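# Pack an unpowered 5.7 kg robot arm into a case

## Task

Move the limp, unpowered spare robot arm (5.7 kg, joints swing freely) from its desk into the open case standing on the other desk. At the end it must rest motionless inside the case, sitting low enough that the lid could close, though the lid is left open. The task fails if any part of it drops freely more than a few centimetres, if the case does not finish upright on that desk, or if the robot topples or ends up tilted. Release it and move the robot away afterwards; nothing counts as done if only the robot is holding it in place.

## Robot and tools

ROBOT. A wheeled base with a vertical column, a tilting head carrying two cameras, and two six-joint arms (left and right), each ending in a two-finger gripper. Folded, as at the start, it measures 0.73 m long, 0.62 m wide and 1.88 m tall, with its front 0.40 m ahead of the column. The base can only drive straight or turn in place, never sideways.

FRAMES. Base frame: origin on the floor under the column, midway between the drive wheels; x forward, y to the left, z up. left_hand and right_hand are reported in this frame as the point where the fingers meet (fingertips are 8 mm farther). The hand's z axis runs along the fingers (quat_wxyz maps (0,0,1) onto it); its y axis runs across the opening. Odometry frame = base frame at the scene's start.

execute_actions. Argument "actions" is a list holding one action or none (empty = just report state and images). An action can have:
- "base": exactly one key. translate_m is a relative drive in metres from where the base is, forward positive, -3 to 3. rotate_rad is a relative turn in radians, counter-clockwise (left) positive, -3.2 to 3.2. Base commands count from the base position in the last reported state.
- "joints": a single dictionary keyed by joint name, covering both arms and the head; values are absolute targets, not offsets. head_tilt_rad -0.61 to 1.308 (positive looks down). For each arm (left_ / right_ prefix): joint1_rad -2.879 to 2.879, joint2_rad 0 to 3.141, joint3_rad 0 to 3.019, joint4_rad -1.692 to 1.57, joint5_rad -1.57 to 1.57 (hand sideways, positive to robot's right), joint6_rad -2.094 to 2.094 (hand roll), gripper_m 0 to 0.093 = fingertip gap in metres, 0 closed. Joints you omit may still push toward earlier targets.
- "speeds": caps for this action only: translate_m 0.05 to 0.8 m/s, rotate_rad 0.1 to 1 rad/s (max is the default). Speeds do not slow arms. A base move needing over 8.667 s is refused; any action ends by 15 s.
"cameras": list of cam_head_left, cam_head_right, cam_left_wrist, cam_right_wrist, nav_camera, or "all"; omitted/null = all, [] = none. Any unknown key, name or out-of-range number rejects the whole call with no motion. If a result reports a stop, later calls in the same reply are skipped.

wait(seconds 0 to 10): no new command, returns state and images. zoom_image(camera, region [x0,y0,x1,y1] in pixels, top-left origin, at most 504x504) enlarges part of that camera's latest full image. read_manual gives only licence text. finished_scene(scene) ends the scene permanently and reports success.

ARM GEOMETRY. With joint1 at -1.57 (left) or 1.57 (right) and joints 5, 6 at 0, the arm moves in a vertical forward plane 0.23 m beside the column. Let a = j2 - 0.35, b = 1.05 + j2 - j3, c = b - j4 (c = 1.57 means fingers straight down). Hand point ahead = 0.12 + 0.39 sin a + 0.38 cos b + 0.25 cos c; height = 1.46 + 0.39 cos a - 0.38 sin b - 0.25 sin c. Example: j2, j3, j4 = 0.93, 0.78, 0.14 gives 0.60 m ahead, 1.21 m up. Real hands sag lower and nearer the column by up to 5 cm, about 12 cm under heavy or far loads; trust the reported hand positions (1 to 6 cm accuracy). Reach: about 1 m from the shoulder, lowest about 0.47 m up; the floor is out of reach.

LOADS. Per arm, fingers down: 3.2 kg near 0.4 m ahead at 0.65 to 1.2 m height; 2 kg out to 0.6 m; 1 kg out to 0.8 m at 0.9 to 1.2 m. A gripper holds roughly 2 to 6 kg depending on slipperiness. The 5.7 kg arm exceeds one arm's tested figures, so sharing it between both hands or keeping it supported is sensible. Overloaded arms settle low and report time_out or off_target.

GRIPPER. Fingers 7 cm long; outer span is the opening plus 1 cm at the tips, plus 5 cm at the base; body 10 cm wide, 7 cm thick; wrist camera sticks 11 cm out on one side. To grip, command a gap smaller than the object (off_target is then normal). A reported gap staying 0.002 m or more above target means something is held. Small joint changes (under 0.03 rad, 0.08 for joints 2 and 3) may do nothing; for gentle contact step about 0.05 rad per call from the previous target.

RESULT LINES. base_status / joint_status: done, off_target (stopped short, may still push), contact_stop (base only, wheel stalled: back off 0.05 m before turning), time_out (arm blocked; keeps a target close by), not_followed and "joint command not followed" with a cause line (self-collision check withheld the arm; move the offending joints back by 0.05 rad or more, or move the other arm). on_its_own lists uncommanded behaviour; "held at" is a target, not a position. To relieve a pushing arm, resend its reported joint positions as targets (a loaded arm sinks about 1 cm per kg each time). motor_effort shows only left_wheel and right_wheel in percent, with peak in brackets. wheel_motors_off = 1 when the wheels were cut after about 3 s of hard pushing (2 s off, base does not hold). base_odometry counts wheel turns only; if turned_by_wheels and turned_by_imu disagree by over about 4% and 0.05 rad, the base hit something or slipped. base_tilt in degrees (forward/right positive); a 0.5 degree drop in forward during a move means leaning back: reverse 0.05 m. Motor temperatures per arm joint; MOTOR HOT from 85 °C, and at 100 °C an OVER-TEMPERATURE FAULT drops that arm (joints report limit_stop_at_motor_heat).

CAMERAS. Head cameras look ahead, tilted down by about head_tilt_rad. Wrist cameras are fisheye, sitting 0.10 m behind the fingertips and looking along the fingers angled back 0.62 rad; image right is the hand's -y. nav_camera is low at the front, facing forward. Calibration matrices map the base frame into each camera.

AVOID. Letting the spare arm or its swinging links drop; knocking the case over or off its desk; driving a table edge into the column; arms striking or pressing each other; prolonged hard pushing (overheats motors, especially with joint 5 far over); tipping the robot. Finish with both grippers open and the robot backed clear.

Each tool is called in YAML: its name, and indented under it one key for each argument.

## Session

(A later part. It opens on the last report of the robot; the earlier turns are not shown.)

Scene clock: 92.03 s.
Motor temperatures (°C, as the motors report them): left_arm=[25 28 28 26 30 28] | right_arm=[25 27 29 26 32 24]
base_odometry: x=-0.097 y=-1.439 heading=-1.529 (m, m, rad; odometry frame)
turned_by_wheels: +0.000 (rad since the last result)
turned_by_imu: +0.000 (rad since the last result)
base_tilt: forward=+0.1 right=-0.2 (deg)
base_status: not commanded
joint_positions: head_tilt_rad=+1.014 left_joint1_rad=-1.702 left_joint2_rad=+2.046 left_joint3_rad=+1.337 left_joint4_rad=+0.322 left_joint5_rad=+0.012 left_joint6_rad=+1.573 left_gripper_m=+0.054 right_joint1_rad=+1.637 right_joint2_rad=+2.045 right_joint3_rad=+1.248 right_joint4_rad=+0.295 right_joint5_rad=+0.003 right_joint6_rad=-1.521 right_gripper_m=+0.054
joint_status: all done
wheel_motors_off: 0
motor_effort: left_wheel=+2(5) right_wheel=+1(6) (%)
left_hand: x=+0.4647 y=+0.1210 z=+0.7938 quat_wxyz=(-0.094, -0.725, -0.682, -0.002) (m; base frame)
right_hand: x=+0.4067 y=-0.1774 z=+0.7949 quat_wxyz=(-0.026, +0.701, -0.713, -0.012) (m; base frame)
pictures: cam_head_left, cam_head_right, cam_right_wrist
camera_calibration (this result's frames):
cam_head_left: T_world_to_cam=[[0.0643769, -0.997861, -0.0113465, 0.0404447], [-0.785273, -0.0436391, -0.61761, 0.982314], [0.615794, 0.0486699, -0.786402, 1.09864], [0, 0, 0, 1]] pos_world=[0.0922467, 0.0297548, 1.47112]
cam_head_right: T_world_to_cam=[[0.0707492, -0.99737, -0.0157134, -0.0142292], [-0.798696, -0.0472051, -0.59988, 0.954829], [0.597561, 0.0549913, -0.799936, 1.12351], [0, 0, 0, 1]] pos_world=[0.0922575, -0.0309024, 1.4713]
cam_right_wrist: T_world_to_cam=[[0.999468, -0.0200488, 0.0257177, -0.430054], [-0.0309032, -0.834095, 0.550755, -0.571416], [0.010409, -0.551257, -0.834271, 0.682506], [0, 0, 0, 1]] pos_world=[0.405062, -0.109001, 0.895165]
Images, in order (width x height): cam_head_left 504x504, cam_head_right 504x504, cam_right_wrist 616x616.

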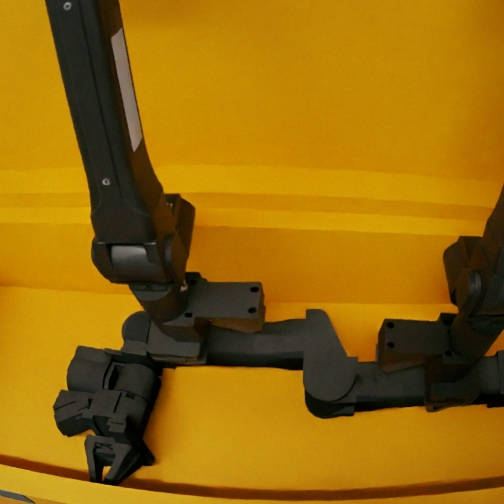

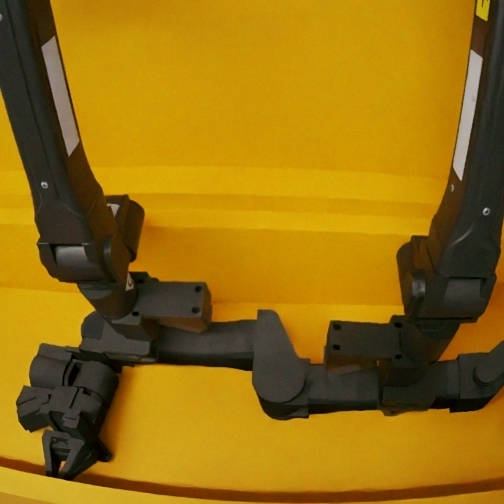

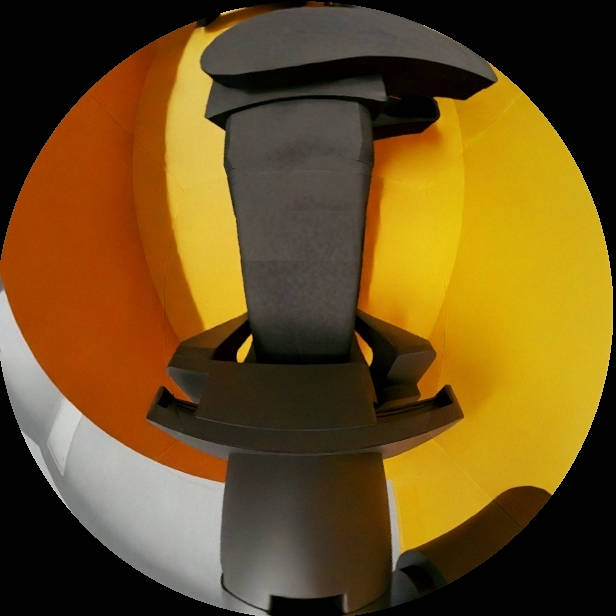

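execute_actions:
  actions:
    - {"joints":{"left_joint2_rad":2.15,"left_joint3_rad":1.42,"right_joint2_rad":2.13,"right_joint3_rad":1.32}}
  cameras: []

execute_actions:
  actions:
    - {"joints":{"left_gripper_m":0.093,"right_gripper_m":0.093}}
  cameras: []

execute_actions:
  actions:
    - {"joints":{"left_joint2_rad":1.5,"left_joint3_rad":0.8,"left_joint4_rad":0.2,"right_joint2_rad":1.5,"right_joint3_rad":0.8,"right_joint4_rad":0.2}}
  cameras: []

execute_actions:
  actions:
    - {"base":{"translate_m":-0.5},"joints":{"head_tilt_rad":0.75,"left_joint2_rad":0.9,"left_joint3_rad":0.4,"left_joint4_rad":-0.9,"right_joint2_rad":0.9,"right_joint3_rad":0.4,"right_joint4_rad":-0.9}}

Scene clock: 94.77 s.
Motor temperatures (°C, as the motors report them): left_arm=[25 28 28 26 29 28] | right_arm=[25 26 29 26 32 24]
base_odometry: x=-0.097 y=-1.439 heading=-1.529 (m, m, rad; odometry frame)
turned_by_wheels: +0.000 (rad since the last result)
turned_by_imu: -0.001 (rad since the last result)
base_tilt: forward=-0.1 right=-0.3 (deg)
base_status: not commanded
joint_positions: head_tilt_rad=+1.014 left_joint1_rad=-1.702 left_joint2_rad=+2.048 left_joint3_rad=+1.342 left_joint4_rad=+0.313 left_joint5_rad=+0.012 left_joint6_rad=+1.573 left_gripper_m=+0.054 right_joint1_rad=+1.637 right_joint2_rad=+2.045 right_joint3_rad=+1.252 right_joint4_rad=+0.285 right_joint5_rad=+0.003 right_joint6_rad=-1.521 right_gripper_m=+0.054
joint_status: all done
wheel_motors_off: 0
motor_effort: left_wheel=+2(2) right_wheel=+1(1) (%)
left_hand: x=+0.4647 y=+0.1209 z=+0.7926 quat_wxyz=(-0.092, -0.726, -0.682, +0.000) (m; base frame)
right_hand: x=+0.4071 y=-0.1774 z=+0.7944 quat_wxyz=(-0.024, +0.701, -0.713, -0.014) (m; base frame)
pictures: none
No camera images: the call's "cameras" was empty. Leave "cameras" out to get every camera's image.

Scene clock: 95.60 s.
Motor temperatures (°C, as the motors report them): left_arm=[25 28 28 26 29 28] | right_arm=[25 26 29 26 31 24]
base_odometry: x=-0.097 y=-1.439 heading=-1.529 (m, m, rad; odometry frame)
turned_by_wheels: +0.000 (rad since the last result)
turned_by_imu: +0.000 (rad since the last result)
base_tilt: forward=+0.0 right=-0.2 (deg)
base_status: not commanded
joint_positions: head_tilt_rad=+1.014 left_joint1_rad=-1.697 left_joint2_rad=+2.125 left_joint3_rad=+1.418 left_joint4_rad=+0.313 left_joint5_rad=+0.000 left_joint6_rad=+1.573 left_gripper_m=+0.093 right_joint1_rad=+1.640 right_joint2_rad=+2.079 right_joint3_rad=+1.292 right_joint4_rad=+0.284 right_joint5_rad=+0.008 right_joint6_rad=-1.550 right_gripper_m=+0.093
joint_status: all done
wheel_motors_off: 0
motor_effort: left_wheel=+2(4) right_wheel=+1(4) (%)
left_hand: x=+0.4588 y=+0.1239 z=+0.7628 quat_wxyz=(-0.086, -0.725, -0.683, -0.005) (m; base frame)
right_hand: x=+0.4080 y=-0.1750 z=+0.7808 quat_wxyz=(-0.026, +0.711, -0.702, -0.012) (m; base frame)
pictures: none
No camera images: the call's "cameras" was empty. Leave "cameras" out to get every camera's image.

Scene clock: 96.90 s.
Motor temperatures (°C, as the motors report them): left_arm=[25 28 28 26 29 28] | right_arm=[25 26 29 26 31 24]
base_odometry: x=-0.097 y=-1.439 heading=-1.529 (m, m, rad; odometry frame)
turned_by_wheels: +0.000 (rad since the last result)
turned_by_imu: +0.000 (rad since the last result)
base_tilt: forward=+0.1 right=-0.2 (deg)
base_status: not commanded
joint_positions: head_tilt_rad=+1.014 left_joint1_rad=-1.697 left_joint2_rad=+1.503 left_joint3_rad=+0.806 left_joint4_rad=+0.215 left_joint5_rad=+0.000 left_joint6_rad=+1.573 left_gripper_m=+0.093 right_joint1_rad=+1.637 right_joint2_rad=+1.501 right_joint3_rad=+0.810 right_joint4_rad=+0.207 right_joint5_rad=+0.002 right_joint6_rad=-1.559 right_gripper_m=+0.093
joint_status: all done
wheel_motors_off: 0
motor_effort: left_wheel=+1(2) right_wheel=+0(2) (%)
left_hand: x=+0.4179 y=+0.1519 z=+0.9931 quat_wxyz=(-0.054, -0.728, -0.683, +0.025) (m; base frame)
right_hand: x=+0.4213 y=-0.1879 z=+0.9903 quat_wxyz=(-0.034, +0.714, -0.700, -0.006) (m; base frame)
pictures: none
No camera images: the call's "cameras" was empty. Leave "cameras" out to get every camera's image.

Scene clock: 99.20 s.
Motor temperatures (°C, as the motors report them): left_arm=[25 28 27 26 29 28] | right_arm=[25 26 28 26 31 24]
base_odometry: x=-0.118 y=-0.939 heading=-1.529 (m, m, rad; odometry frame)
turned_by_wheels: +0.001 (rad since the last result)
turned_by_imu: -0.001 (rad since the last result)
base_tilt: forward=+0.0 right=-0.3 (deg)
base_status: done
joint_positions: head_tilt_rad=+0.766 left_joint1_rad=-1.697 left_joint2_rad=+0.909 left_joint3_rad=+0.398 left_joint4_rad=-0.883 left_joint5_rad=+0.000 left_joint6_rad=+1.573 left_gripper_m=+0.093 right_joint1_rad=+1.637 right_joint2_rad=+0.910 right_joint3_rad=+0.398 right_joint4_rad=-0.889 right_joint5_rad=+0.002 right_joint6_rad=-1.559 right_gripper_m=+0.093
joint_status: all done
wheel_motors_off: 0
motor_effort: left_wheel=+0(42) right_wheel=-2(44) (%)
left_hand: x=+0.1453 y=+0.1968 z=+1.2430 quat_wxyz=(+0.271, -0.677, -0.603, +0.324) (m; base frame)
right_hand: x=+0.1445 y=-0.2115 z=+1.2429 quat_wxyz=(+0.289, +0.656, -0.624, -0.311) (m; base frame)
pictures: cam_head_left, cam_head_right, cam_left_wrist, cam_right_wrist, nav_camera
camera_calibration (this result's frames):
cam_head_left: T_world_to_cam=[[0.0651934, -0.997861, 0.00479007, 0.0155535], [-0.609802, -0.0436391, -0.791351, 1.2411], [0.789868, 0.0486699, -0.611343, 0.820341], [0, 0, 0, 1]] pos_world=[0.107851, 0.0297548, 1.48358]
cam_head_right: T_world_to_cam=[[0.0724422, -0.99737, 0.00211951, -0.0417766], [-0.627164, -0.0472051, -0.777455, 1.21972], [0.775511, 0.0549913, -0.628935, 0.851275], [0, 0, 0, 1]] pos_world=[0.107817, -0.0309024, 1.48376]
cam_left_wrist: T_world_to_cam=[[-0.641599, 0.125431, 0.756715, -0.875615], [0.4963, 0.820084, 0.284866, -0.580759], [-0.584839, 0.558328, -0.588416, 0.830052], [0, 0, 0, 1]] pos_world=[0.211884, 0.122659, 1.31645]
cam_right_wrist: T_world_to_cam=[[0.642986, 0.0519327, -0.764116, 0.868242], [0.477027, -0.807697, 0.346513, -0.668624], [-0.599178, -0.587307, -0.544111, 0.760099], [0, 0, 0, 1]] pos_world=[0.21612, -0.138724, 1.3087]
Images, in order (width x height): cam_head_left 504x504, cam_head_right 504x504, cam_left_wrist 616x616, cam_right_wrist 616x616, nav_camera 504x504.

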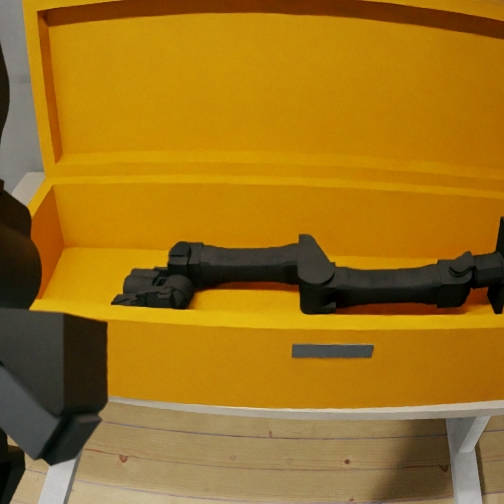

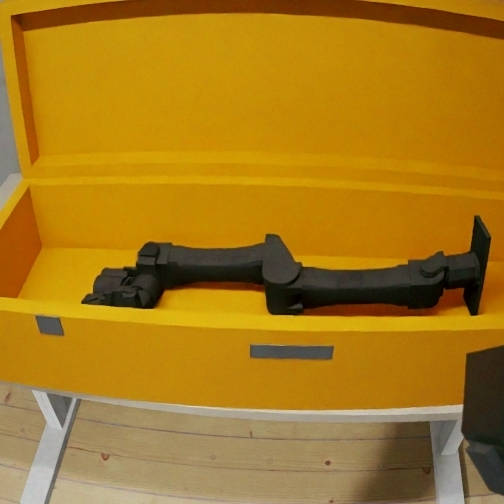

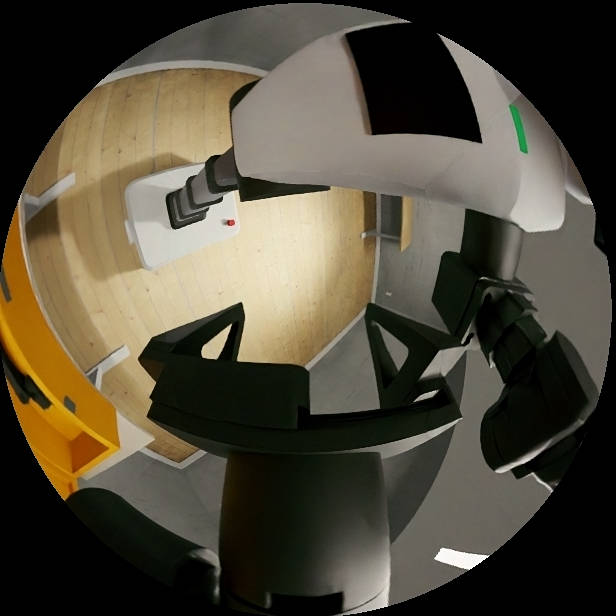

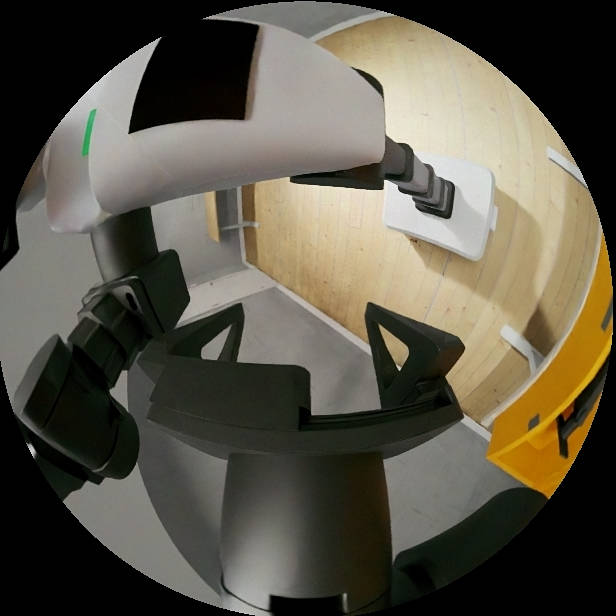

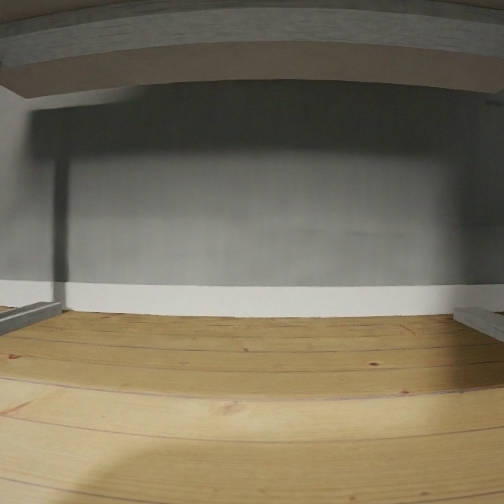

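finished_scene:
  scene: 1

The scene is finished: the task was done.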